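# Move two pipette tip boxes onto the pipetting robot deck

## Task

Fetch both pipette tip boxes from the supply shelving and set each one into one of the two vacant slots on the deck of the pipetting robot, which stands on the bench with shelves. Each box's lid must finish pressed all the way down onto it, and all the other labware on the deck must finish properly seated in its slot. The task fails if a box is flipped upside down, if a box or a lid touches the floor, or if the robot falls or ends up tilted. The pedal bin and the stool may be moved. At the end, release everything and back the robot away.

## Robot and tools

ROBOT. A Hello Robot Stretch 3 with a single arm. It has a two-wheeled base (0.33 m long, 0.34 m wide), a lift that slides up a mast, and a telescoping arm that reaches out to the robot's right. The gripper cannot be moved forward by the arm, so drive the base for that. Turning in place pivots about the point midway between the drive wheels, 0.05 m behind the front edge. With the arm pulled in and the wrist folded, the turning circle has a radius of 0.28 m. An unfolded, level wrist sticks out past that circle. The base cannot move sideways.

FRAMES. The base frame has its origin on the floor between the drive wheels, with x forward, y to the left and z up. hand_pose is reported in this frame, at the point where the closed fingertips meet. With all wrist joints at zero, that hand frame has x pointing up, y pointing back along the arm toward the mast, and z pointing to the robot's rear. The odometry frame is the base frame as it stood when the scene began. Its heading is positive to the left and runs from -3.142 to 3.142. Wheel slip is counted as travel.

execute_actions. Arguments: "actions", a list holding exactly one action, or an empty list, which just returns the state and images. The optional "cameras" argument picks which of head_camera, nav_camera and wrist_camera send images. You can also give "all". Leaving it out or giving null also means all, and [] means none. An action may contain:
- "base": exactly one relative command, measured from where the base last reported itself. {"translate_m": d} drives straight by d metres, forward positive, range -1 to 1. {"rotate_rad": d} turns in place by d radians, counter-clockwise (left) positive, range -3.2 to 3.2.
- "joints": absolute targets, keyed by joint name. These are lift_m 0 to 1.1 (arm height on the mast) and arm_m 0 to 0.52 (extension), both in metres. wrist_yaw_rad runs -1.345 to 4.42: 0 is along the arm, positive swings toward the front, and 3.0 folds it over the base. wrist_pitch_rad runs -1.57 to 0.451: 0 is level and negative tips the fingertips down. wrist_roll_rad runs -2.911 to 2.911, and at 0 the fingers sit side by side. gripper_m runs -0.089 to 0.179, where larger means wider. The actual fingertip gap is smaller than this value: by about 0.007 when nearly closed and 0.025 when fully open, and it is zero below 0.007. head_pan_rad runs -3.953 to 1.73: 0 looks ahead, positive turns left, and -1.57 looks along the arm. head_tilt_rad runs -1.53 to 0.419, with negative looking down. A joint counts as done within about ±0.004 for the metre joints, ±0.02 for yaw, roll, pan and tilt, and ±0.05 for pitch.
- "contact_limits": currently only {"arm_m": effort %}, from 1 to 100. Arm motion halts when motor effort reaches about that value, or its negative when retracting. Until the next action, the limit also caps how hard the arm holds. Values above the maximum are reduced to it.
All motions in an action start together. An action lasts at most 15 s. Anything you leave out may keep pushing toward its earlier target without any status showing it. An unknown key or an out-of-range number rejects the call, and nothing moves. If a result reports a stop, the later execute_actions, wait and finished_scene calls in the same reply are skipped.

Base speed is 0.30 m/s and 1.9 rad/s only while stowed: lift_m under 0.30, arm_m under 0.03 and wrist_yaw_rad over 2.54. Otherwise the limits are 0.10 m/s and 0.63 rad/s.

wait: {"seconds": 0 to 10}. Sends no new command and returns the state and images. zoom_image: {"camera": name, "region": [x0, y0, x1, y1]}. The region is in pixels of that camera's latest full image, measured from the top-left corner, and at most 504x504. finished_scene: {"scene": number of the scene being ended}. It cannot be undone. The goal must already be met and stay met.

RESULTS. base_status and joint_status tell how each motion ended. "done" for the base only means the wheels turned the commanded amount. "off_target" means the part stopped short and may still be pushing. After contact_stop, time_out or torque_fault the target is dropped. A joint that contact-stopped (arm or lift, when pressing firmly) goes slack until it is commanded again. A slack lift can sag under load, and closing the fingers on a surface pushes it up. on_its_own lists things not commanded this call, and "held at" there is a target, not a position. motor_effort is given in percent, signed toward higher joint values, with the peak in brackets. It is noisy and biased, and positive wheel effort drives forward. base_tilt is in degrees, with forward and right positive, and carries a fixed offset of up to about 4 degrees. turned_by_wheels and turned_by_imu give the rotation since the last result. lidar_m has 12 sectors of 30 degrees each: the 1st is straight ahead and they go counter-clockwise (4th left, 7th behind, 10th right). They give distances in metres from the base origin, in a plane 0.17 m above the floor; "-" means nothing seen. The lidar misses clear objects and thin legs. wrist_depth_mm and head_depth_mm are 7x7 grids of median depth, starting at the top left. The head grid matches its sideways-rotated image.

CAMERAS. head_camera (896x504) and nav_camera (672x504, fisheye) both turn with head pan and tilt. wrist_camera (644x364) rides on the gripper. Calibration uses OpenCV conventions. Each result lists any camera whose pose has changed.

CAUTIONS. To grip, command gripper_m below the object's width. To let go, command at least 0.02 above the reading where contact happened. The reading does not confirm a grasp. To re-squeeze, send a new value. Only fold or unfold the wrist with lift_m between 0.32 and 0.95, pitch -0.4 and roll near 0. Once folded, lift_m may go down to 0.25. With yaw below -0.4, keep pitch at -0.5 or lower. Pushing against something solid with the gripper higher than about 0.45 m can tip the robot, and so can a second push after a contact_stop. Driving while the gripper is held against something fixed, or snagging on furniture (especially when reversing), risks tipping. If that happens, reverse in small steps, pull the gripper free, and lower lift_m to about 0.2 if the lean remains. The base, wrist and head have no contact stop. Wrist servos that push hard shut off for 10 s (torque_fault). Avoid drops, slips, slams and hard shoves. Loose objects may occasionally be nudged by outside forces.

Each tool is called after "Call:" in YAML: its name, and indented under it one key for each argument.

## Session

Call:
execute_actions:
  actions: []

Scene clock: 0.00 s.
base_odometry: x=+0.000 y=+0.000 heading=+0.000 (m, m, rad; odometry frame)
turned_by_wheels: +0.000 (rad since the last result)
turned_by_imu: +0.000 (rad since the last result)
base_tilt: forward=+3.0 right=-0.5 (deg)
lidar_m: 2.17 2.23 1.38 1.10 1.64 1.43 1.43 1.63 2.25 1.56 1.62 2.30
head_depth_mm: 1635 2582 2608 2591 2606 2574 2154 / 1631 2439 2168 2153 2593 2587 2143 / 1640 2317 2167 2172 2152 2121 2119 / 1643 2313 2153 2146 2152 2138 2118 / 1651 2344 2158 2164 2150 2136 2122 / 1808 2673 2642 2633 2624 2597 2124 / 1824 2664 2638 2630 2642 2617 2293
base_status: not commanded
joint_positions: lift_m=+0.498 arm_m=+0.000 wrist_yaw_rad=+2.825 wrist_pitch_rad=-0.606 wrist_roll_rad=+0.018 gripper_m=+0.037 head_pan_rad=-0.009 head_tilt_rad=+0.014
joint_status: not commanded
motor_effort: left_wheel=-1 right_wheel=+0 lift_m=+24 arm_m=+0 wrist_yaw_rad=-1 wrist_pitch_rad=+4 wrist_roll_rad=+0 gripper_m=-1 head_pan_rad=+0 head_tilt_rad=+2 (%)
hand_pose: x=+0.0401 y=+0.0425 z=+0.4708 quat_wxyz=(+0.316, +0.705, +0.099, +0.627) (m; base frame)
wrist_depth_mm: - - - - - - - / - - - - - - - / - - - - - - 953 / 879 - 849 861 826 822 826 / 758 735 776 730 726 723 702 / 670 656 - 643 - 632 621 / 592 577 - 580 573 562 560
pictures: head_camera (sideways: a quarter turn clockwise sets it upright), nav_camera (sideways: a quarter turn counterclockwise sets it upright), wrist_camera
Images, in order (width x height): head_camera 896x504, nav_camera 672x504, wrist_camera 644x364.

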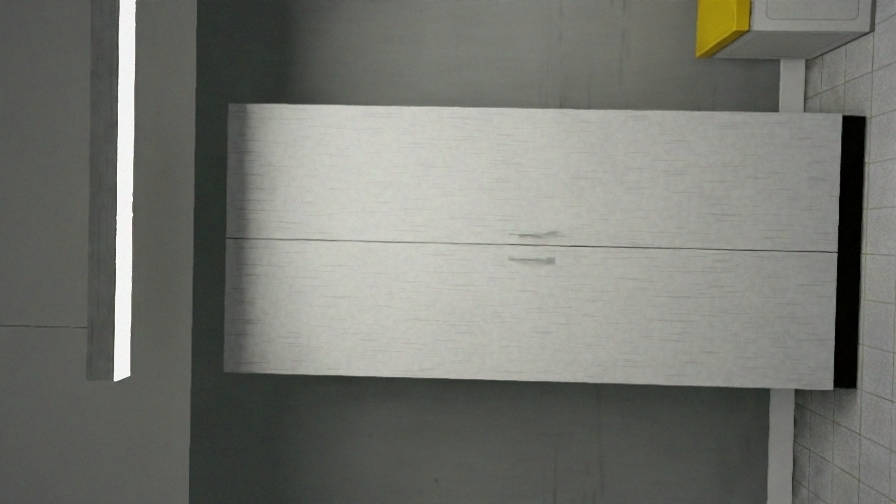

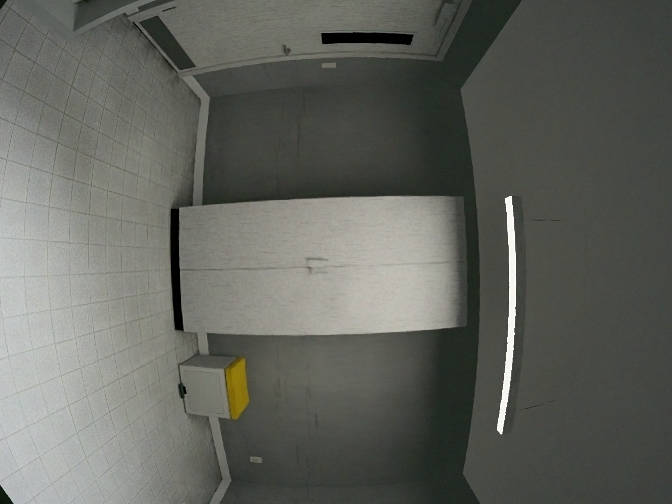

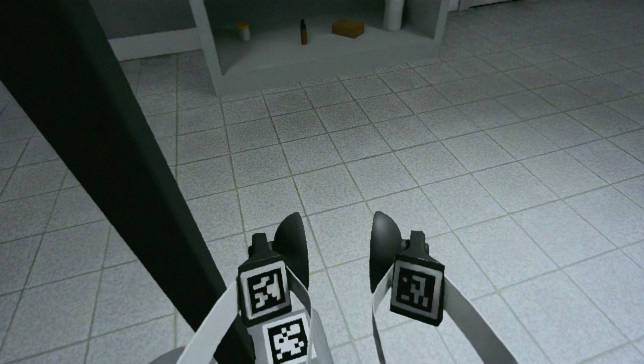

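Call:
execute_actions:
  actions:
    - {"joints":{"head_pan_rad":1.3,"head_tilt_rad":-0.4}}
  cameras: ["head_camera","nav_camera"]

Call:
execute_actions:
  actions:
    - {"joints":{"head_pan_rad":-1.4}}
  cameras: ["head_camera","nav_camera"]

Call:
execute_actions:
  actions:
    - {"joints":{"head_pan_rad":-2.9}}
  cameras: ["head_camera","nav_camera"]

Scene clock: 4.43 s.
base_odometry: x=+0.000 y=+0.000 heading=+0.000 (m, m, rad; odometry frame)
turned_by_wheels: +0.000 (rad since the last result)
turned_by_imu: +0.000 (rad since the last result)
base_tilt: forward=+2.9 right=-0.6 (deg)
lidar_m: 2.17 2.23 1.38 1.10 1.64 1.43 1.43 1.64 2.25 1.56 1.61 2.31
head_depth_mm: 1271 1358 1342 1435 1506 1654 1423 / 1409 1537 1564 1721 1610 1666 1423 / 1165 1506 1555 1729 1543 1662 1411 / 1337 1459 1482 1701 1536 1666 1413 / 1305 1422 1471 1651 1452 1661 1413 / 1055 1383 1450 1595 1383 1607 1404 / 910 1333 1428 1569 1720 1761 1412
base_status: not commanded
joint_positions: lift_m=+0.498 arm_m=+0.000 wrist_yaw_rad=+2.825 wrist_pitch_rad=-0.606 wrist_roll_rad=+0.018 gripper_m=+0.037 head_pan_rad=+1.293 head_tilt_rad=-0.395
joint_status: all done
motor_effort: left_wheel=-1(0) right_wheel=+1(1) lift_m=+24(24) arm_m=-1(0) wrist_yaw_rad=+0(0) wrist_pitch_rad=+4(5) wrist_roll_rad=+0(0) gripper_m=-2(1) head_pan_rad=+3(42) head_tilt_rad=-3(29) (%)
hand_pose: x=+0.0401 y=+0.0425 z=+0.4708 quat_wxyz=(+0.316, +0.705, +0.099, +0.627) (m; base frame)
wrist_depth_mm: - - - - - - - / - - - - - - - / - - - - - - 971 / 891 - 874 844 847 821 795 / 776 734 760 720 745 717 710 / 662 660 - 654 - 650 625 / 601 598 - 568 569 572 561
pictures: head_camera (sideways: a quarter turn clockwise sets it upright), nav_camera (sideways: a quarter turn counterclockwise sets it upright)
camera_calibration (this result's frames):
head_camera: T_world_to_cam=[[-0.086162, -0.334529, -0.938438, 1.24269], [-0.963297, 0.268341, -0.00721238, 0.011367], [0.254235, 0.903373, -0.345372, 0.407925], [0, 0, 0, 1]] pos_world=[0.0143143, 0.0441587, 1.30716]
nav_camera: T_world_to_cam=[[0.132173, 0.372238, 0.918678, -1.15692], [0.961506, -0.273399, -0.0275568, 0.0787706], [0.240908, 0.886957, -0.394045, 0.467198], [0, 0, 0, 1]] pos_world=[-0.0353762, 0.0378015, 1.24911]
Images, in order (width x height): head_camera 896x504, nav_camera 672x504.

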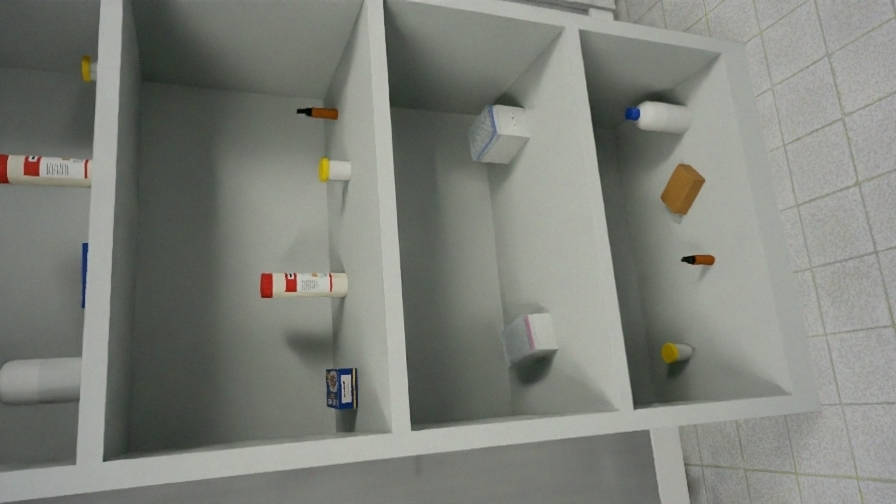

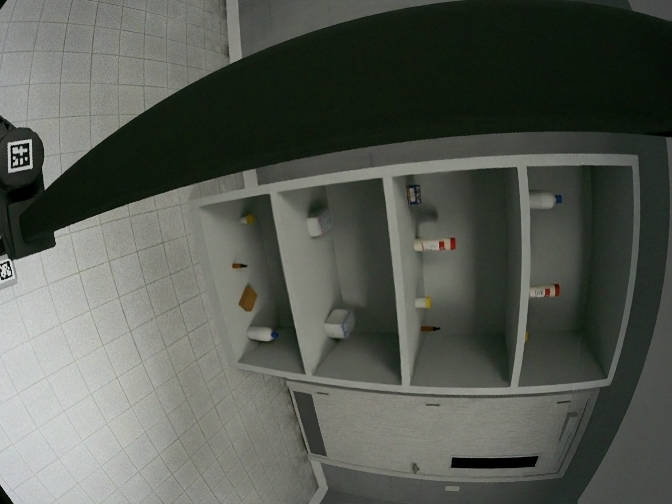

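Scene clock: 6.23 s.
base_odometry: x=+0.000 y=+0.000 heading=+0.000 (m, m, rad; odometry frame)
turned_by_wheels: +0.000 (rad since the last result)
turned_by_imu: +0.000 (rad since the last result)
base_tilt: forward=+2.8 right=-0.5 (deg)
lidar_m: 2.17 2.24 1.38 1.10 1.64 1.44 1.43 1.63 2.26 1.56 1.62 2.31
head_depth_mm: 1525 1887 1721 1597 2082 1782 1418 / 1552 1955 1644 1601 1731 1775 1417 / 1575 2004 1768 1640 1794 1766 1420 / 1614 2044 2112 1688 1837 1760 1414 / 1649 2094 1885 1737 1875 1764 1416 / 1683 2127 2107 1780 1954 1756 1402 / 1717 2174 2188 1827 1998 1757 1407
base_status: not commanded
joint_positions: lift_m=+0.498 arm_m=+0.000 wrist_yaw_rad=+2.825 wrist_pitch_rad=-0.606 wrist_roll_rad=+0.018 gripper_m=+0.037 head_pan_rad=-1.393 head_tilt_rad=-0.395
joint_status: all done
motor_effort: left_wheel=+0(1) right_wheel=+1(1) lift_m=+24(23) arm_m=-1(1) wrist_yaw_rad=-1(0) wrist_pitch_rad=+5(5) wrist_roll_rad=+0(0) gripper_m=+0(0) head_pan_rad=-3(42) head_tilt_rad=-2(2) (%)
hand_pose: x=+0.0401 y=+0.0425 z=+0.4708 quat_wxyz=(+0.316, +0.705, +0.099, +0.627) (m; base frame)
wrist_depth_mm: - - - - - - - / - - - - - - - / - - - - - - 955 / 889 - 858 864 837 814 819 / 774 741 757 738 745 720 710 / 669 649 - 653 - 636 629 / 591 595 - 560 575 566 564
pictures: head_camera (sideways: a quarter turn clockwise sets it upright), nav_camera (sideways: a quarter turn counterclockwise sets it upright)
camera_calibration (this result's frames):
head_camera: T_world_to_cam=[[-0.0700196, 0.338522, -0.93835, 1.24248], [0.983023, 0.18334, -0.00721076, -0.000507689], [0.169596, -0.922924, -0.345612, 0.408754], [0, 0, 0, 1]] pos_world=[0.0181739, -0.0432644, 1.30715]
nav_camera: T_world_to_cam=[[0.0453181, -0.392636, 0.918577, -1.15626], [-0.983644, -0.178002, -0.027557, 0.0906364], [0.174329, -0.902304, -0.394281, 0.46791], [0, 0, 0, 1]] pos_world=[0.0599831, -0.0156577, 1.2491]
Images, in order (width x height): head_camera 896x504, nav_camera 672x504.

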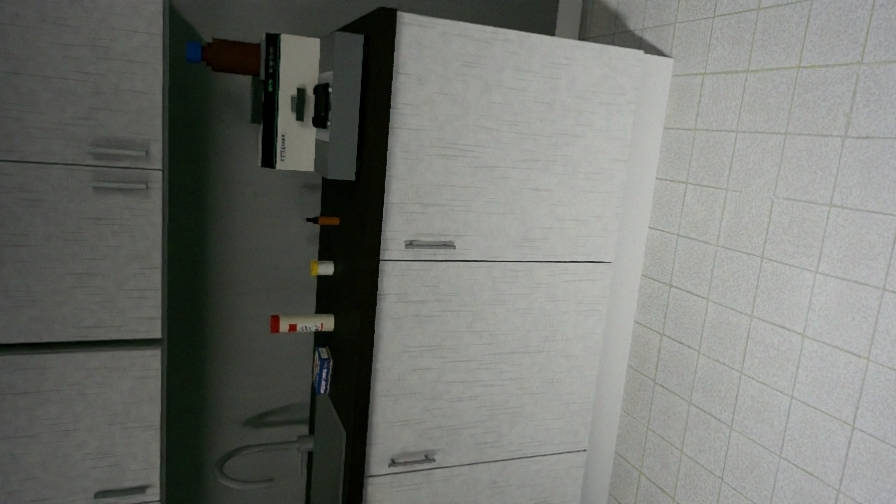

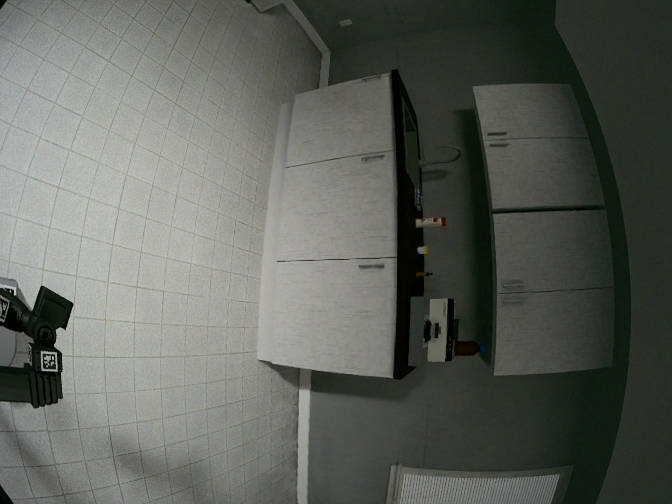

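Scene clock: 7.53 s.
base_odometry: x=+0.000 y=+0.000 heading=+0.000 (m, m, rad; odometry frame)
turned_by_wheels: +0.000 (rad since the last result)
turned_by_imu: +0.000 (rad since the last result)
base_tilt: forward=+2.9 right=-0.4 (deg)
lidar_m: 2.17 2.23 1.38 1.10 1.64 1.44 1.43 1.64 2.25 1.56 1.62 2.31
head_depth_mm: 1757 1848 1888 1675 2084 1716 1416 / 1804 1516 1901 2209 2247 1760 1422 / 1843 1567 1643 2291 2285 1775 1416 / 1900 1618 2032 2369 2351 1757 1420 / 1951 1674 1760 2449 2355 1755 1412 / 2037 1611 1771 2533 2242 1759 1409 / 2079 2236 2413 2626 2327 1750 1407
base_status: not commanded
joint_positions: lift_m=+0.498 arm_m=+0.000 wrist_yaw_rad=+2.825 wrist_pitch_rad=-0.606 wrist_roll_rad=+0.018 gripper_m=+0.037 head_pan_rad=-2.893 head_tilt_rad=-0.395
joint_status: all done
motor_effort: left_wheel=-1(0) right_wheel=+1(1) lift_m=+24(24) arm_m=+0(1) wrist_yaw_rad=-1(0) wrist_pitch_rad=+4(5) wrist_roll_rad=+0(0) gripper_m=+1(0) head_pan_rad=-3(42) head_tilt_rad=-3(3) (%)
hand_pose: x=+0.0401 y=+0.0425 z=+0.4708 quat_wxyz=(+0.316, +0.705, +0.099, +0.627) (m; base frame)
wrist_depth_mm: - - - - - - - / - - - - - - - / - - - - - - 981 / 879 - 854 853 837 824 807 / 772 759 760 736 743 729 710 / 658 657 - 649 - 624 631 / 595 596 - 592 569 577 567
pictures: head_camera (sideways: a quarter turn clockwise sets it upright), nav_camera (sideways: a quarter turn counterclockwise sets it upright)
camera_calibration (this result's frames):
head_camera: T_world_to_cam=[[0.332748, 0.0937974, -0.93834, 1.24001], [0.252418, -0.967591, -0.00721057, 0.00394877], [-0.908606, -0.234455, -0.34564, 0.415367], [0, 0, 0, 1]] pos_world=[-0.0362021, -0.0151041, 1.30715]
nav_camera: T_world_to_cam=[[-0.388473, -0.0729855, 0.918565, -1.1536], [-0.247137, 0.968589, -0.0275571, 0.0861437], [-0.887701, -0.237716, -0.394308, 0.474424], [0, 0, 0, 1]] pos_world=[-0.00570535, -0.0548553, 1.2491]
Images, in order (width x height): head_camera 896x504, nav_camera 672x504.

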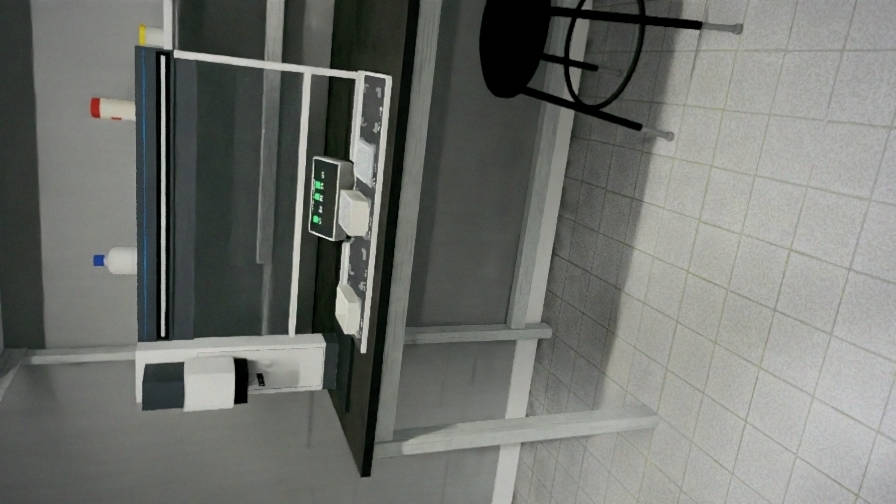

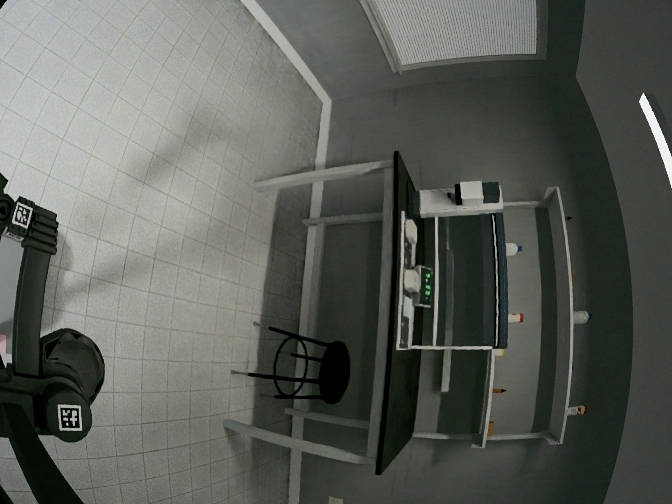

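Call:
zoom_image:
  camera: "head_camera"
  region: [280,50,440,370]

Region (280, 50, 440, 370) of head_camera's 896x504 image, scaled by 1.575, with more detail than that image has.

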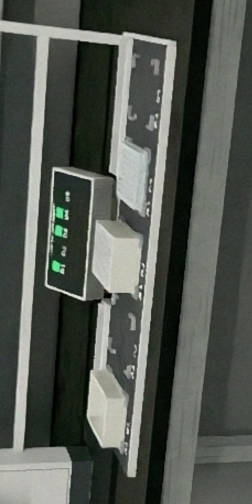

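Call:
execute_actions:
  actions:
    - {"base":{"rotate_rad":1.28},"joints":{"head_pan_rad":-1.57,"head_tilt_rad":-0.7,"wrist_pitch_rad":-0.4,"lift_m":0.5}}
  cameras: []

Call:
execute_actions:
  actions:
    - {"base":{"translate_m":0.58},"joints":{"wrist_yaw_rad":0,"wrist_roll_rad":0}}
  cameras: []

Call:
execute_actions:
  actions:
    - {"base":{"rotate_rad":1.86},"joints":{"wrist_pitch_rad":0,"gripper_m":0.17,"lift_m":0.55}}

Scene clock: 16.50 s.
base_odometry: x=+0.000 y=+0.000 heading=+1.280 (m, m, rad; odometry frame)
turned_by_wheels: +1.280 (rad since the last result)
turned_by_imu: +1.268 (rad since the last result)
base_tilt: forward=+2.8 right=-0.4 (deg)
lidar_m: 1.42 1.10 1.79 1.43 2.00 1.64 1.56 1.56 1.77 2.17 2.17 1.38
head_depth_mm: 2545 2912 2790 2085 1660 1384 1188 / 2490 2755 2655 2078 1655 1384 1186 / 2418 2588 2544 2089 1664 1377 1187 / 2355 2613 2639 2081 1662 1384 1187 / 1902 2126 2399 2070 1662 1379 1190 / 1844 2057 2316 2076 1652 1382 1189 / 1793 2002 2245 2081 1649 1383 1186
base_status: done
joint_positions: lift_m=+0.499 arm_m=+0.000 wrist_yaw_rad=+2.825 wrist_pitch_rad=-0.418 wrist_roll_rad=+0.018 gripper_m=+0.037 head_pan_rad=-1.577 head_tilt_rad=-0.691
joint_status: all done
motor_effort: left_wheel=-5(10) right_wheel=+4(6) lift_m=+35(40) arm_m=-1(0) wrist_yaw_rad=+0(0) wrist_pitch_rad=+6(10) wrist_roll_rad=+1(0) gripper_m=+0(0) head_pan_rad=+4(42) head_tilt_rad=-5(27) (%)
hand_pose: x=+0.0486 y=+0.0686 z=+0.5120 quat_wxyz=(+0.255, +0.712, +0.034, +0.653) (m; base frame)
wrist_depth_mm: - - - - - - - / - - - - - - - / - - - - - - - / - - - - - - - / 911 - 888 890 938 891 850 / 789 - 803 759 - 730 737 / 675 663 658 660 643 642 648
pictures: none
No camera images: the call's "cameras" was empty. Leave "cameras" out to get every camera's image.

Scene clock: 23.23 s.
base_odometry: x=+0.166 y=+0.556 heading=+1.280 (m, m, rad; odometry frame)
turned_by_wheels: +0.000 (rad since the last result)
turned_by_imu: -0.003 (rad since the last result)
base_tilt: forward=+2.7 right=-0.5 (deg)
lidar_m: 0.72 0.58 1.17 1.94 2.16 2.12 2.11 2.11 2.39 2.00 2.17 0.85
head_depth_mm: 2383 2575 2493 2093 1661 1384 1186 / 1944 2504 2556 2072 1657 1388 1186 / 1830 2056 2364 2070 1659 1384 1188 / 1778 2004 2282 2080 1665 1383 1185 / 1731 1932 2199 2084 1660 1381 1187 / 1699 1946 2412 2079 1651 1385 1182 / 2017 2259 2515 2069 1657 1379 1184
base_status: done
joint_positions: lift_m=+0.499 arm_m=+0.000 wrist_yaw_rad=+0.002 wrist_pitch_rad=-0.418 wrist_roll_rad=+0.006 gripper_m=+0.037 head_pan_rad=-1.577 head_tilt_rad=-0.691
joint_status: all done
motor_effort: left_wheel=-4(7) right_wheel=+3(6) lift_m=+35(35) arm_m=+0(1) wrist_yaw_rad=-3(4) wrist_pitch_rad=+6(6) wrist_roll_rad=-3(4) gripper_m=+0(1) head_pan_rad=+4(4) head_tilt_rad=-4(5) (%)
hand_pose: x=-0.0211 y=-0.3690 z=+0.5121 quat_wxyz=(+0.690, +0.147, -0.693, -0.147) (m; base frame)
wrist_depth_mm: - - - - - - - / - - - - - - - / - - - - - - - / - - - - - - - / 902 908 895 884 930 869 877 / 785 762 768 753 - 743 741 / 670 663 656 653 643 640 640
pictures: none
No camera images: the call's "cameras" was empty. Leave "cameras" out to get every camera's image.

Scene clock: 27.13 s.
base_odometry: x=+0.166 y=+0.556 heading=+3.140 (m, m, rad; odometry frame)
turned_by_wheels: +1.860 (rad since the last result)
turned_by_imu: +1.842 (rad since the last result)
base_tilt: forward=+3.0 right=-0.6 (deg)
lidar_m: 1.51 1.84 2.83 2.11 2.18 2.08 2.00 0.85 0.87 0.72 0.58 1.44
head_depth_mm: 834 891 640 1176 974 1260 1166 / 809 835 638 1175 973 1272 1160 / 822 891 636 1171 968 1271 1174 / 835 891 636 1161 968 1268 1187 / 837 821 634 1164 969 1225 1167 / 781 782 634 799 853 1080 1187 / 530 531 575 1205 1533 1379 1188
base_status: done
joint_positions: lift_m=+0.549 arm_m=+0.000 wrist_yaw_rad=+0.001 wrist_pitch_rad=-0.020 wrist_roll_rad=+0.006 gripper_m=+0.170 head_pan_rad=-1.577 head_tilt_rad=-0.691
joint_status: all done
motor_effort: left_wheel=-5(12) right_wheel=+4(6) lift_m=+35(31) arm_m=-1(1) wrist_yaw_rad=-2(3) wrist_pitch_rad=+7(7) wrist_roll_rad=-3(3) gripper_m=+1(85) head_pan_rad=+4(4) head_tilt_rad=-5(5) (%)
hand_pose: x=-0.0212 y=-0.4003 z=+0.6588 quat_wxyz=(+0.705, +0.008, -0.709, -0.007) (m; base frame)
wrist_depth_mm: 292 364 681 705 689 680 691 / 766 363 696 715 706 705 701 / 779 367 713 735 744 740 726 / 775 361 698 764 755 748 557 / 821 361 551 523 533 535 528 / 841 - 379 381 378 379 396 / 877 348 548 824 812 813 805
pictures: head_camera (sideways: a quarter turn clockwise sets it upright), nav_camera (sideways: a quarter turn counterclockwise sets it upright), wrist_camera
camera_calibration (this result's frames):
head_camera: T_world_to_cam=[[-0.00526363, 0.604613, -0.796502, 1.05708], [0.999985, 0.00206548, -0.00504046, -0.00343902], [-0.00140237, -0.796516, -0.604615, 0.746806], [0, 0, 0, 1]] pos_world=[0.0100503, -0.0442731, 1.29348]
nav_camera: T_world_to_cam=[[-0.0288808, -0.645383, 0.763313, -0.953344], [-0.999558, 0.0132166, -0.0266448, 0.0895353], [0.0071077, -0.763745, -0.645479, 0.795761], [0, 0, 0, 1]] pos_world=[0.0563063, -0.00869637, 1.24373]
wrist_camera: T_world_to_cam=[[-0.999423, -0.0314997, -0.0127449, -0.0169373], [0.00597529, 0.206307, -0.978469, 0.762144], [0.0334509, -0.97798, -0.206, -0.0956407], [0, 0, 0, 1]] pos_world=[-0.0182823, -0.251304, 0.725817]
Images, in order (width x height): head_camera 896x504, nav_camera 672x504, wrist_camera 644x364.

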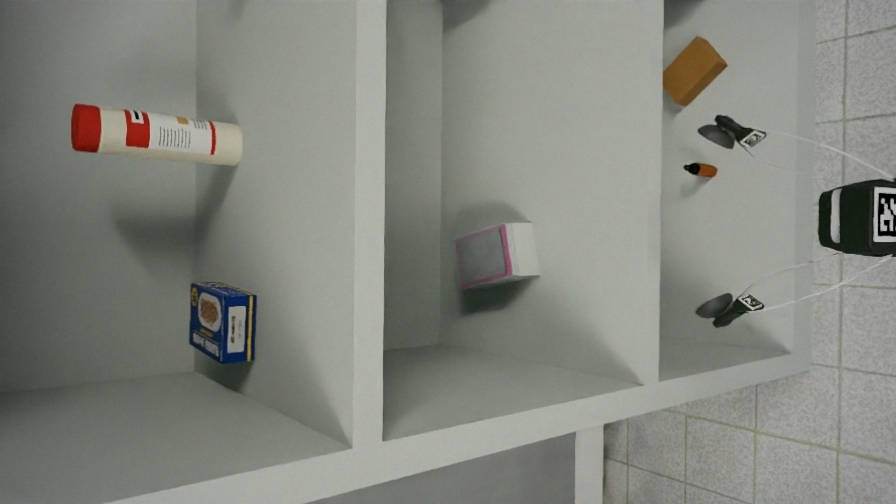

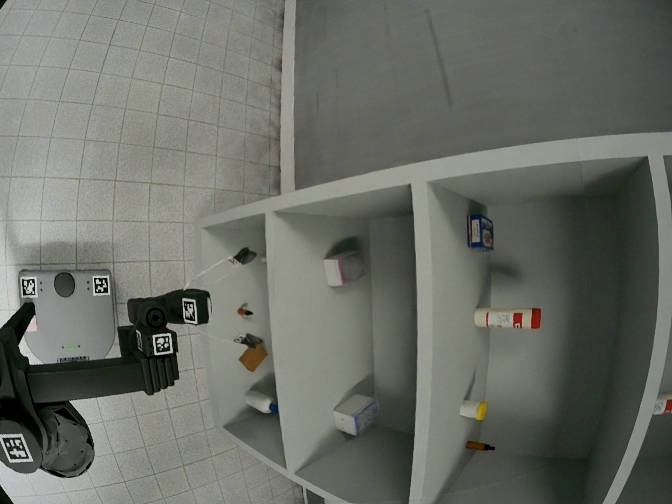

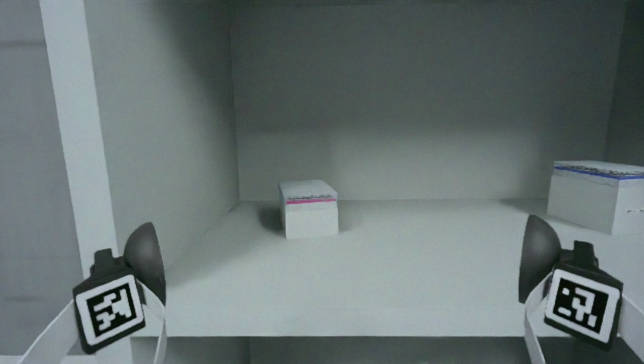

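Call:
execute_actions:
  actions:
    - {"base":{"translate_m":-0.025},"joints":{"wrist_pitch_rad":-0.15,"wrist_yaw_rad":0.2,"arm_m":0.33,"lift_m":0.52}}
  cameras: ["head_camera","wrist_camera"]

Scene clock: 33.23 s.
base_odometry: x=+0.191 y=+0.556 heading=+3.139 (m, m, rad; odometry frame)
turned_by_wheels: +0.000 (rad since the last result)
turned_by_imu: -0.001 (rad since the last result)
base_tilt: forward=+2.9 right=-0.4 (deg)
lidar_m: 1.54 1.87 2.84 2.11 2.18 2.06 1.98 0.83 0.85 0.72 0.59 1.44
head_depth_mm: 833 893 637 1175 971 1270 1165 / 823 892 638 1173 996 1255 - / 821 787 636 1173 1000 1258 1167 / 837 890 635 1168 1000 1268 1164 / 836 833 635 1167 968 1271 1173 / 812 814 633 905 912 1043 1170 / 601 603 600 688 1503 1388 1183
base_status: done
joint_positions: lift_m=+0.521 arm_m=+0.330 wrist_yaw_rad=+0.199 wrist_pitch_rad=-0.166 wrist_roll_rad=+0.006 gripper_m=+0.170 head_pan_rad=-1.577 head_tilt_rad=-0.691
joint_status: all done
motor_effort: left_wheel=-5(11) right_wheel=+3(4) lift_m=+12(33) arm_m=+3(2) wrist_yaw_rad=+0(4) wrist_pitch_rad=+6(6) wrist_roll_rad=-3(2) gripper_m=+1(0) head_pan_rad=+3(3) head_tilt_rad=-4(5) (%)
hand_pose: x=+0.0278 y=-0.7185 z=+0.5932 quat_wxyz=(+0.705, +0.129, -0.697, +0.011) (m; base frame)
wrist_depth_mm: 219 285 406 393 375 356 342 / 221 287 425 416 392 369 354 / 224 291 447 438 413 392 372 / 224 292 398 243 421 397 382 / 226 282 303 207 282 298 292 / 223 - 230 216 219 228 237 / - 182 188 185 186 184 173
pictures: head_camera (sideways: a quarter turn clockwise sets it upright), wrist_camera
camera_calibration (this result's frames):
head_camera: T_world_to_cam=[[-0.0052637, 0.604614, -0.796502, 1.05708], [0.999985, 0.0020656, -0.00504046, -0.00343902], [-0.00140228, -0.796516, -0.604615, 0.746806], [0, 0, 0, 1]] pos_world=[0.0100503, -0.0442731, 1.29348]
wrist_camera: T_world_to_cam=[[-0.974075, -0.225581, -0.0170434, -0.116453], [-0.0624402, 0.340503, -0.938168, 0.837661], [0.217436, -0.912782, -0.345761, -0.297378], [0, 0, 0, 1]] pos_world=[0.00353041, -0.582937, 0.68106]
Images, in order (width x height): head_camera 896x504, wrist_camera 644x364.

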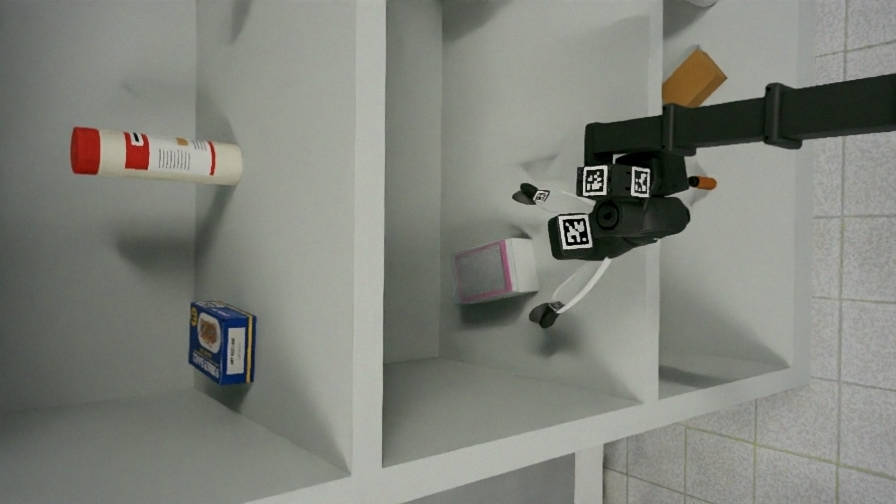

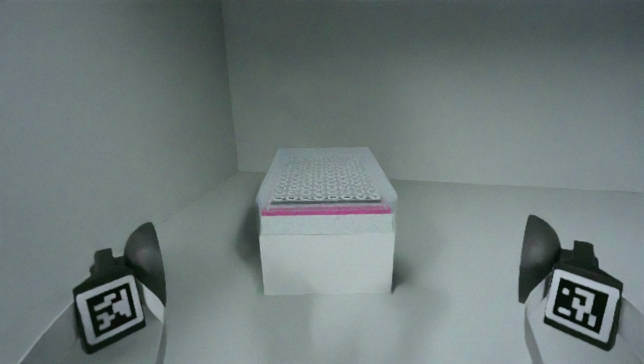

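Call:
execute_actions:
  actions:
    - {"base":{"translate_m":0.028},"joints":{"arm_m":0.435,"lift_m":0.488,"gripper_m":0.15}}
  cameras: ["head_camera","wrist_camera"]

Scene clock: 39.03 s.
base_odometry: x=+0.163 y=+0.556 heading=+3.139 (m, m, rad; odometry frame)
turned_by_wheels: +0.000 (rad since the last result)
turned_by_imu: -0.001 (rad since the last result)
base_tilt: forward=+2.9 right=-0.5 (deg)
lidar_m: 1.51 1.84 2.83 2.11 2.18 2.09 2.00 0.86 0.87 0.72 0.58 1.44
head_depth_mm: 834 890 637 1171 971 1259 1164 / 810 834 637 1174 971 1270 1192 / 831 887 636 1168 1039 1267 1162 / 836 890 635 1162 943 1270 1162 / 835 822 634 1165 969 1239 1165 / 769 773 634 785 852 1291 1186 / 522 523 574 1232 1526 1379 1184
base_status: done
joint_positions: lift_m=+0.489 arm_m=+0.435 wrist_yaw_rad=+0.199 wrist_pitch_rad=-0.166 wrist_roll_rad=+0.006 gripper_m=+0.150 head_pan_rad=-1.577 head_tilt_rad=-0.691
joint_status: all done
motor_effort: left_wheel=-5(9) right_wheel=+3(7) lift_m=+12(10) arm_m=+4(5) wrist_yaw_rad=+0(0) wrist_pitch_rad=+6(6) wrist_roll_rad=-3(3) gripper_m=+0(75) head_pan_rad=+3(4) head_tilt_rad=-4(5) (%)
hand_pose: x=+0.0278 y=-0.8235 z=+0.5611 quat_wxyz=(+0.705, +0.129, -0.697, +0.011) (m; base frame)
wrist_depth_mm: 193 253 315 298 282 268 259 / 195 256 328 314 296 280 270 / 198 259 345 330 311 295 280 / 200 260 316 144 174 304 292 / 201 239 108 100 100 244 228 / 182 - 93 93 94 95 179 / 153 141 97 97 97 134 137
pictures: head_camera (sideways: a quarter turn clockwise sets it upright), wrist_camera
camera_calibration (this result's frames):
head_camera: T_world_to_cam=[[-0.0052637, 0.604614, -0.796502, 1.05708], [0.999985, 0.0020656, -0.00504046, -0.00343902], [-0.00140228, -0.796516, -0.604615, 0.746806], [0, 0, 0, 1]] pos_world=[0.0100503, -0.0442731, 1.29348]
wrist_camera: T_world_to_cam=[[-0.974074, -0.225588, -0.0170519, -0.140684], [-0.0624995, 0.340776, -0.938065, 0.843473], [0.217427, -0.912678, -0.34604, -0.404056], [0, 0, 0, 1]] pos_world=[0.00353295, -0.687945, 0.649014]
Images, in order (width x height): head_camera 896x504, wrist_camera 644x364.

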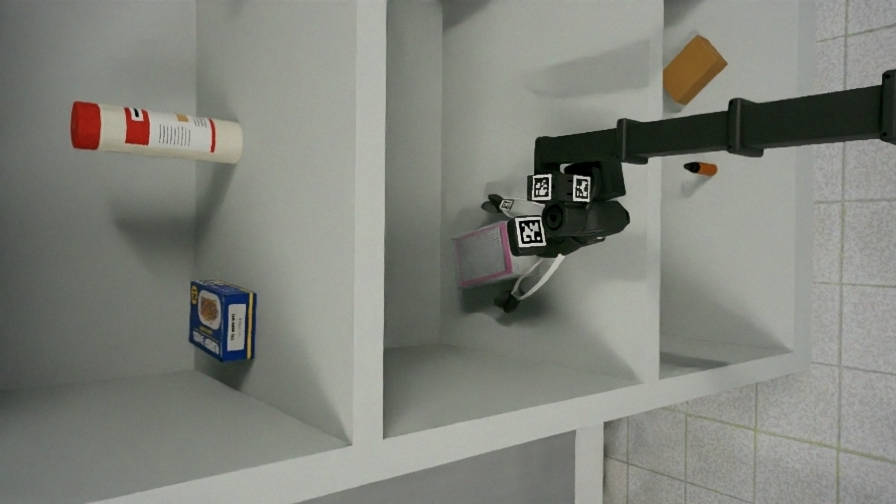

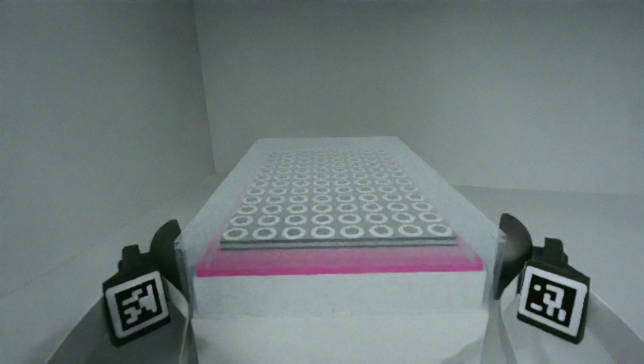

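Call:
execute_actions:
  actions:
    - {"joints":{"lift_m":0.48}}
  cameras: []

Call:
execute_actions:
  actions:
    - {"joints":{"gripper_m":0.05}}
  cameras: ["wrist_camera"]

Call:
execute_actions:
  actions:
    - {"joints":{"lift_m":0.51}}
  cameras: ["head_camera","wrist_camera"]

Scene clock: 42.23 s.
base_odometry: x=+0.163 y=+0.556 heading=+3.139 (m, m, rad; odometry frame)
turned_by_wheels: +0.000 (rad since the last result)
turned_by_imu: +0.000 (rad since the last result)
base_tilt: forward=+2.9 right=-0.6 (deg)
lidar_m: 1.52 1.83 2.84 2.11 2.18 2.09 2.00 0.85 0.87 0.72 0.58 1.43
head_depth_mm: 832 890 637 1172 971 1266 1160 / 809 835 638 1174 983 1271 1190 / 834 890 636 1170 1042 1258 1169 / 837 890 635 1165 930 1267 1166 / 835 821 635 1164 968 1243 1171 / 769 774 634 783 854 1292 1180 / 521 523 575 1232 1528 1385 1188
base_status: not commanded
joint_positions: lift_m=+0.481 arm_m=+0.435 wrist_yaw_rad=+0.199 wrist_pitch_rad=-0.163 wrist_roll_rad=+0.006 gripper_m=+0.150 head_pan_rad=-1.577 head_tilt_rad=-0.691
joint_status: all done
motor_effort: left_wheel=-4(5) right_wheel=+3(3) lift_m=+11(12) arm_m=+3(3) wrist_yaw_rad=+0(1) wrist_pitch_rad=+4(6) wrist_roll_rad=-3(3) gripper_m=+1(1) head_pan_rad=+3(4) head_tilt_rad=-4(5) (%)
hand_pose: x=+0.0278 y=-0.8238 z=+0.5541 quat_wxyz=(+0.705, +0.127, -0.697, +0.012) (m; base frame)
wrist_depth_mm: 195 250 318 298 283 269 256 / 196 253 328 313 297 281 269 / 198 260 346 324 310 294 282 / 199 259 274 125 134 301 288 / 200 226 96 94 94 218 215 / 171 - 93 92 93 93 168 / 144 133 97 97 97 125 129
pictures: none
No camera images: the call's "cameras" was empty. Leave "cameras" out to get every camera's image.

Scene clock: 43.73 s.
base_odometry: x=+0.163 y=+0.556 heading=+3.139 (m, m, rad; odometry frame)
turned_by_wheels: +0.000 (rad since the last result)
turned_by_imu: +0.000 (rad since the last result)
base_tilt: forward=+2.9 right=-0.5 (deg)
lidar_m: 1.52 1.84 2.83 2.10 2.18 2.09 2.00 0.85 0.87 0.72 0.58 1.44
head_depth_mm: 833 891 637 1173 974 1262 1164 / 809 835 637 1172 984 1269 1188 / 835 889 636 1171 1044 1260 1164 / 833 892 635 1162 945 1272 1164 / 837 822 634 1161 969 1240 1166 / 769 773 633 784 852 1292 1182 / 521 522 576 1240 1519 1385 1183
base_status: not commanded
joint_positions: lift_m=+0.481 arm_m=+0.435 wrist_yaw_rad=+0.206 wrist_pitch_rad=-0.161 wrist_roll_rad=+0.006 gripper_m=+0.052 head_pan_rad=-1.577 head_tilt_rad=-0.691
joint_status: all done
motor_effort: left_wheel=-2(4) right_wheel=+1(3) lift_m=+11(11) arm_m=+3(4) wrist_yaw_rad=-8(7) wrist_pitch_rad=+4(5) wrist_roll_rad=-3(3) gripper_m=-31(100) head_pan_rad=+3(3) head_tilt_rad=-4(4) (%)
hand_pose: x=+0.0294 y=-0.8235 z=+0.5544 quat_wxyz=(+0.705, +0.129, -0.697, +0.015) (m; base frame)
wrist_depth_mm: 191 249 317 301 283 270 259 / 194 250 333 315 298 278 265 / 195 255 345 321 309 294 277 / 196 258 297 126 137 304 284 / 198 224 97 97 98 216 216 / 172 180 99 99 100 100 166 / 142 133 104 105 105 130 135
pictures: wrist_camera
camera_calibration (this result's frames):
wrist_camera: T_world_to_cam=[[-0.972594, -0.231896, -0.0169073, -0.144535], [-0.0636936, 0.335659, -0.939828, 0.834108], [0.223617, -0.912994, -0.34123, -0.409845], [0, 0, 0, 1]] pos_world=[0.00420156, -0.687678, 0.641623]
Images, in order (width x height): wrist_camera 644x364.

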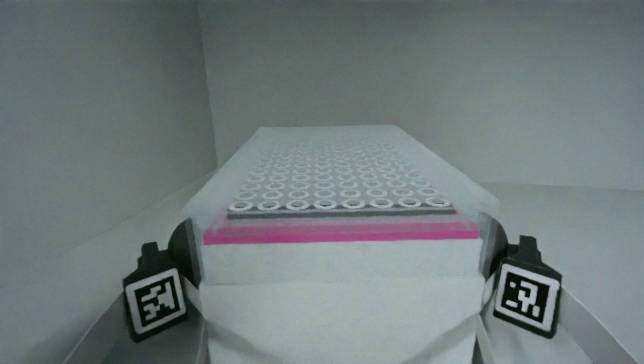

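Scene clock: 44.93 s.
base_odometry: x=+0.163 y=+0.556 heading=+3.139 (m, m, rad; odometry frame)
turned_by_wheels: +0.000 (rad since the last result)
turned_by_imu: +0.000 (rad since the last result)
base_tilt: forward=+2.9 right=-0.5 (deg)
lidar_m: 1.52 1.84 2.83 2.11 2.18 2.08 2.01 0.85 0.87 0.72 0.58 1.44
head_depth_mm: 832 889 634 1172 969 1257 1163 / 808 832 636 1172 971 1274 - / 835 885 634 1165 - 1254 1165 / 835 888 634 1161 940 1267 1168 / 837 817 632 1163 970 1241 1170 / 767 776 633 784 856 1291 1186 / 521 522 575 1236 1522 1379 1188
base_status: not commanded
joint_positions: lift_m=+0.509 arm_m=+0.435 wrist_yaw_rad=+0.201 wrist_pitch_rad=-0.180 wrist_roll_rad=+0.005 gripper_m=+0.054 head_pan_rad=-1.577 head_tilt_rad=-0.692
joint_status: all done
motor_effort: left_wheel=-4(13) right_wheel=+3(9) lift_m=+36(39) arm_m=+0(3) wrist_yaw_rad=-1(8) wrist_pitch_rad=+10(10) wrist_roll_rad=-2(3) gripper_m=-17(31) head_pan_rad=+4(3) head_tilt_rad=-4(5) (%)
hand_pose: x=+0.0279 y=-0.8228 z=+0.5785 quat_wxyz=(+0.706, +0.134, -0.696, +0.007) (m; base frame)
wrist_depth_mm: 193 251 314 299 282 269 257 / 196 253 331 313 296 282 269 / 198 254 345 332 311 297 280 / 199 259 197 135 133 308 294 / 200 252 108 110 120 269 260 / 196 209 105 112 123 - 202 / 170 168 156 116 129 159 164
pictures: head_camera (sideways: a quarter turn clockwise sets it upright), wrist_camera
camera_calibration (this result's frames):
head_camera: T_world_to_cam=[[-0.00535156, 0.605471, -0.79585, 1.05623], [0.999985, 0.0022248, -0.00503164, -0.00345051], [-0.0012759, -0.795864, -0.605474, 0.747922], [0, 0, 0, 1]] pos_world=[0.0100572, -0.0442634, 1.29343]
wrist_camera: T_world_to_cam=[[-0.973813, -0.226753, -0.016454, -0.141422], [-0.0664793, 0.353216, -0.933177, 0.867063], [0.217413, -0.907646, -0.359041, -0.385748], [0, 0, 0, 1]] pos_world=[0.00378932, -0.688451, 0.668297]
Images, in order (width x height): head_camera 896x504, wrist_camera 644x364.

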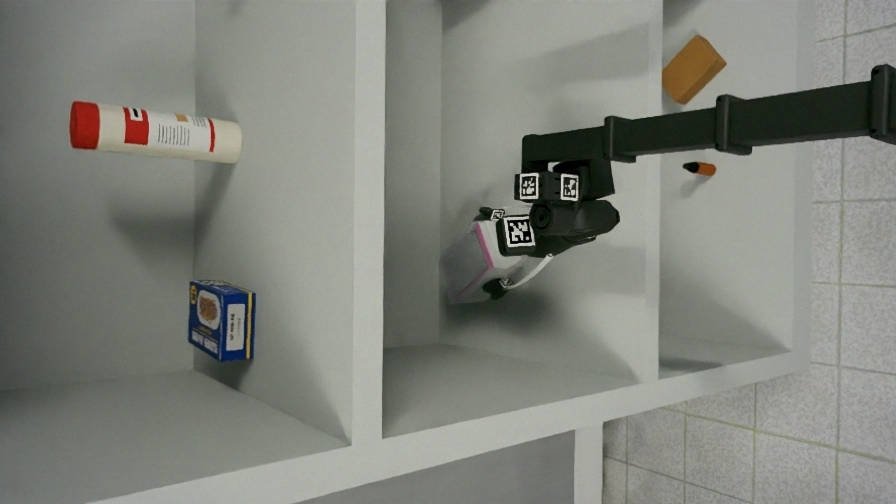

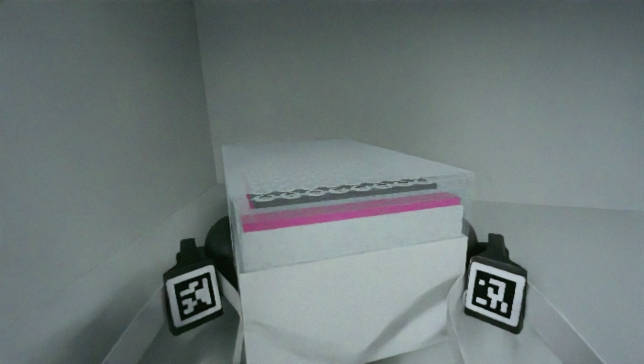

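Call:
execute_actions:
  actions:
    - {"joints":{"lift_m":0.485,"wrist_yaw_rad":0.0}}
  cameras: []

Call:
execute_actions:
  actions:
    - {"joints":{"gripper_m":0.17}}
  cameras: []

Call:
execute_actions:
  actions:
    - {"joints":{"arm_m":0.34,"lift_m":0.49}}
  cameras: []

Call:
execute_actions:
  actions:
    - {"base":{"translate_m":-0.09},"joints":{"wrist_yaw_rad":0.3}}
  cameras: ["head_camera","wrist_camera"]

Scene clock: 48.53 s.
base_odometry: x=+0.163 y=+0.556 heading=+3.139 (m, m, rad; odometry frame)
turned_by_wheels: +0.000 (rad since the last result)
turned_by_imu: +0.000 (rad since the last result)
base_tilt: forward=+3.0 right=-0.5 (deg)
lidar_m: 1.52 1.84 2.83 2.11 2.18 2.09 2.00 0.85 0.87 0.72 0.58 1.44
head_depth_mm: 833 889 636 1173 969 1262 1163 / 809 833 635 1170 968 1265 1188 / 834 886 635 1167 - 1260 1161 / 835 892 635 1162 958 1266 1169 / 836 819 631 1165 969 1236 1171 / 768 773 633 784 857 1288 1182 / 520 522 575 1240 1520 1378 1183
base_status: not commanded
joint_positions: lift_m=+0.486 arm_m=+0.435 wrist_yaw_rad=+0.008 wrist_pitch_rad=-0.164 wrist_roll_rad=+0.005 gripper_m=+0.054 head_pan_rad=-1.577 head_tilt_rad=-0.692
joint_status: all done
motor_effort: left_wheel=-3(5) right_wheel=+1(3) lift_m=+12(31) arm_m=-1(1) wrist_yaw_rad=-10(10) wrist_pitch_rad=+5(10) wrist_roll_rad=-2(2) gripper_m=-20(19) head_pan_rad=+4(3) head_tilt_rad=-4(4) (%)
hand_pose: x=-0.0194 y=-0.8288 z=+0.5586 quat_wxyz=(+0.704, +0.061, -0.706, -0.056) (m; base frame)
wrist_depth_mm: 263 295 291 289 288 288 288 / 263 307 307 302 303 302 302 / 261 325 324 314 317 318 312 / 260 322 170 129 129 322 319 / 234 233 104 109 118 225 223 / 180 178 104 111 123 - 172 / 144 143 133 118 131 135 140
pictures: none
No camera images: the call's "cameras" was empty. Leave "cameras" out to get every camera's image.

Scene clock: 50.17 s.
base_odometry: x=+0.163 y=+0.556 heading=+3.139 (m, m, rad; odometry frame)
turned_by_wheels: +0.000 (rad since the last result)
turned_by_imu: +0.000 (rad since the last result)
base_tilt: forward=+2.8 right=-0.4 (deg)
lidar_m: 1.52 1.84 2.83 2.11 2.18 2.09 2.00 0.85 0.87 0.72 0.58 1.44
head_depth_mm: 832 888 636 1170 970 1260 1165 / 809 833 636 1167 970 1269 1185 / 835 885 635 1166 - 1260 1164 / 837 889 635 1163 940 1270 1168 / 837 819 633 1162 969 1237 1169 / 768 773 633 784 854 1282 1186 / 520 522 575 1232 1522 1377 1187
base_status: not commanded
joint_positions: lift_m=+0.486 arm_m=+0.435 wrist_yaw_rad=+0.002 wrist_pitch_rad=-0.170 wrist_roll_rad=+0.005 gripper_m=+0.170 head_pan_rad=-1.577 head_tilt_rad=-0.692
joint_status: all done
motor_effort: left_wheel=-4(4) right_wheel=+2(2) lift_m=+12(12) arm_m=-1(0) wrist_yaw_rad=-3(11) wrist_pitch_rad=+7(8) wrist_roll_rad=-2(2) gripper_m=+1(84) head_pan_rad=+4(3) head_tilt_rad=-4(5) (%)
hand_pose: x=-0.0209 y=-0.8284 z=+0.5571 quat_wxyz=(+0.703, +0.061, -0.706, -0.060) (m; base frame)
wrist_depth_mm: 265 291 291 291 289 292 285 / 264 304 304 303 303 303 303 / 264 325 316 314 317 315 316 / 262 329 164 133 145 316 312 / 229 243 142 110 118 221 221 / 185 - 160 112 125 171 177 / - 137 131 119 130 139 130
pictures: none
No camera images: the call's "cameras" was empty. Leave "cameras" out to get every camera's image.

Scene clock: 52.10 s.
base_odometry: x=+0.163 y=+0.556 heading=+3.139 (m, m, rad; odometry frame)
turned_by_wheels: +0.000 (rad since the last result)
turned_by_imu: +0.000 (rad since the last result)
base_tilt: forward=+3.0 right=-0.6 (deg)
lidar_m: 1.51 1.84 2.83 2.11 2.18 2.09 2.01 0.85 0.87 0.72 0.58 1.44
head_depth_mm: 830 887 636 1173 973 1258 1163 / 809 832 635 1169 968 1269 1185 / 835 888 634 1169 1030 1239 1167 / 837 892 634 1160 982 1269 1171 / 835 819 633 1162 965 1241 1170 / 769 775 632 786 856 1288 1184 / 521 523 575 1234 1527 1381 1183
base_status: not commanded
joint_positions: lift_m=+0.489 arm_m=+0.340 wrist_yaw_rad=+0.001 wrist_pitch_rad=-0.170 wrist_roll_rad=+0.005 gripper_m=+0.170 head_pan_rad=-1.577 head_tilt_rad=-0.692
joint_status: all done
motor_effort: left_wheel=-4(4) right_wheel=+2(2) lift_m=+35(32) arm_m=-4(4) wrist_yaw_rad=-2(3) wrist_pitch_rad=+7(7) wrist_roll_rad=-2(2) gripper_m=+1(2) head_pan_rad=+3(4) head_tilt_rad=-4(4) (%)
hand_pose: x=-0.0212 y=-0.7337 z=+0.5611 quat_wxyz=(+0.703, +0.061, -0.706, -0.060) (m; base frame)
wrist_depth_mm: 264 373 377 375 377 372 370 / 263 371 395 396 394 395 386 / 262 369 420 260 409 411 413 / 265 328 339 199 284 329 325 / 239 252 235 207 221 232 230 / 187 - 180 180 178 176 184 / - 142 147 146 145 144 136
pictures: none
No camera images: the call's "cameras" was empty. Leave "cameras" out to get every camera's image.

Scene clock: 53.93 s.
base_odometry: x=+0.253 y=+0.555 heading=+3.139 (m, m, rad; odometry frame)
turned_by_wheels: +0.000 (rad since the last result)
turned_by_imu: +0.000 (rad since the last result)
base_tilt: forward=+2.7 right=-0.5 (deg)
lidar_m: 1.60 2.18 2.84 2.11 2.18 1.99 1.91 0.80 0.79 0.71 0.62 1.44
head_depth_mm: 834 890 635 1163 969 1242 1161 / 836 891 635 1169 973 1258 1190 / 824 831 635 1173 997 1253 1167 / 825 885 634 1165 1026 1269 1170 / 838 892 634 1164 964 1267 1175 / 838 817 632 1126 968 1195 1178 / 779 780 632 789 849 1318 1181
base_status: done
joint_positions: lift_m=+0.489 arm_m=+0.340 wrist_yaw_rad=+0.298 wrist_pitch_rad=-0.170 wrist_roll_rad=+0.005 gripper_m=+0.170 head_pan_rad=-1.577 head_tilt_rad=-0.692
joint_status: all done
motor_effort: left_wheel=-4(11) right_wheel=+3(5) lift_m=+35(35) arm_m=-5(4) wrist_yaw_rad=+2(3) wrist_pitch_rad=+7(7) wrist_roll_rad=-2(2) gripper_m=+1(0) head_pan_rad=+3(3) head_tilt_rad=-4(4) (%)
hand_pose: x=+0.0515 y=-0.7228 z=+0.5611 quat_wxyz=(+0.704, +0.164, -0.689, +0.045) (m; base frame)
wrist_depth_mm: 247 312 417 402 370 345 324 / 252 319 438 419 389 361 335 / 254 325 458 305 397 375 348 / 258 313 339 217 222 327 324 / 238 252 236 224 226 231 229 / 187 - 181 179 177 176 184 / - 142 146 145 145 144 136
pictures: head_camera (sideways: a quarter turn clockwise sets it upright), wrist_camera
camera_calibration (this result's frames):
head_camera: T_world_to_cam=[[-0.00535156, 0.605471, -0.79585, 1.05623], [0.999985, 0.0022248, -0.00503164, -0.00345051], [-0.0012759, -0.795864, -0.605474, 0.747922], [0, 0, 0, 1]] pos_world=[0.0100572, -0.0442634, 1.29343]
wrist_camera: T_world_to_cam=[[-0.9471, -0.320532, -0.0161584, -0.165391], [-0.0976273, 0.335696, -0.936897, 0.808156], [0.30573, -0.885758, -0.349231, -0.300592], [0, 0, 0, 1]] pos_world=[0.0141566, -0.590559, 0.649511]
Images, in order (width x height): head_camera 896x504, wrist_camera 644x364.

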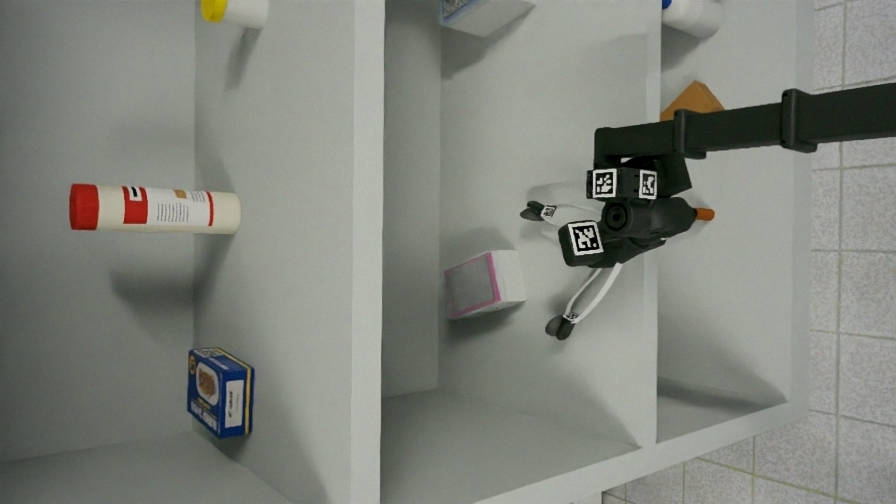

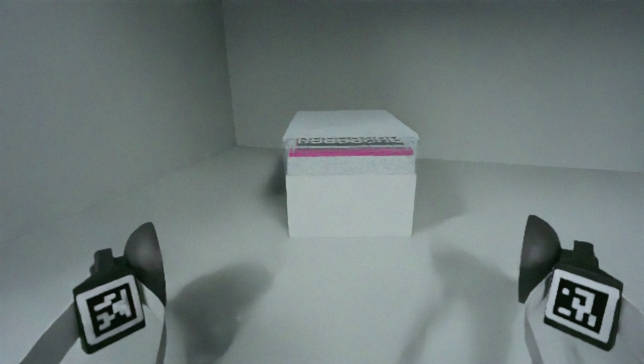

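Call:
execute_actions:
  actions:
    - {"base":{"translate_m":0.011},"joints":{"wrist_yaw_rad":0.35,"arm_m":0.443,"lift_m":0.485,"gripper_m":0.14}}
  cameras: ["wrist_camera"]

Scene clock: 60.30 s.
base_odometry: x=+0.242 y=+0.555 heading=+3.139 (m, m, rad; odometry frame)
turned_by_wheels: +0.000 (rad since the last result)
turned_by_imu: -0.001 (rad since the last result)
base_tilt: forward=+2.9 right=-0.5 (deg)
lidar_m: 1.59 2.17 2.83 2.10 2.18 2.01 1.92 0.80 0.80 0.71 0.61 1.44
head_depth_mm: 836 891 636 1163 971 1244 1161 / 836 892 636 1170 969 1270 1180 / 811 787 635 1168 996 1261 1168 / 838 891 633 1164 944 1266 1172 / 835 892 632 1168 969 1269 1178 / 840 883 633 1126 951 1145 1177 / 749 750 631 758 818 1346 1184
base_status: done
joint_positions: lift_m=+0.486 arm_m=+0.443 wrist_yaw_rad=+0.349 wrist_pitch_rad=-0.170 wrist_roll_rad=+0.005 gripper_m=+0.140 head_pan_rad=-1.577 head_tilt_rad=-0.692
joint_status: all done
motor_effort: left_wheel=-4(7) right_wheel=+3(7) lift_m=+11(29) arm_m=+4(5) wrist_yaw_rad=+1(4) wrist_pitch_rad=+7(7) wrist_roll_rad=-2(2) gripper_m=+0(81) head_pan_rad=+4(3) head_tilt_rad=-4(3) (%)
hand_pose: x=+0.0635 y=-0.8213 z=+0.5573 quat_wxyz=(+0.703, +0.182, -0.685, +0.063) (m; base frame)
wrist_depth_mm: 226 283 341 314 281 261 242 / 233 289 360 329 296 272 252 / 235 295 372 328 308 285 262 / 239 285 304 133 145 293 268 / 228 235 122 119 117 234 218 / 177 184 129 125 123 171 170 / 146 136 135 131 130 136 137
pictures: wrist_camera
camera_calibration (this result's frames):
wrist_camera: T_world_to_cam=[[-0.929584, -0.368257, -0.0161521, -0.225968], [-0.11449, 0.330103, -0.936976, 0.835326], [0.35038, -0.869149, -0.34902, -0.382104], [0, 0, 0, 1]] pos_world=[0.0194625, -0.691063, 0.645669]
Images, in order (width x height): wrist_camera 644x364.

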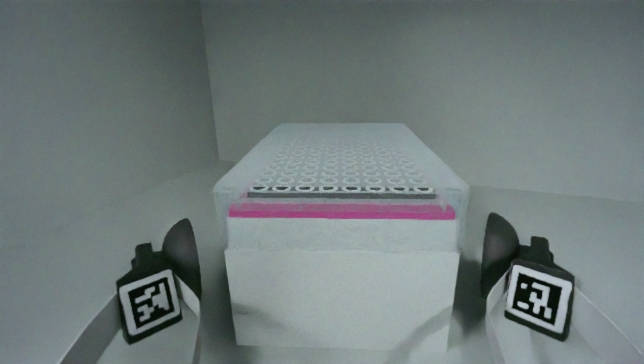

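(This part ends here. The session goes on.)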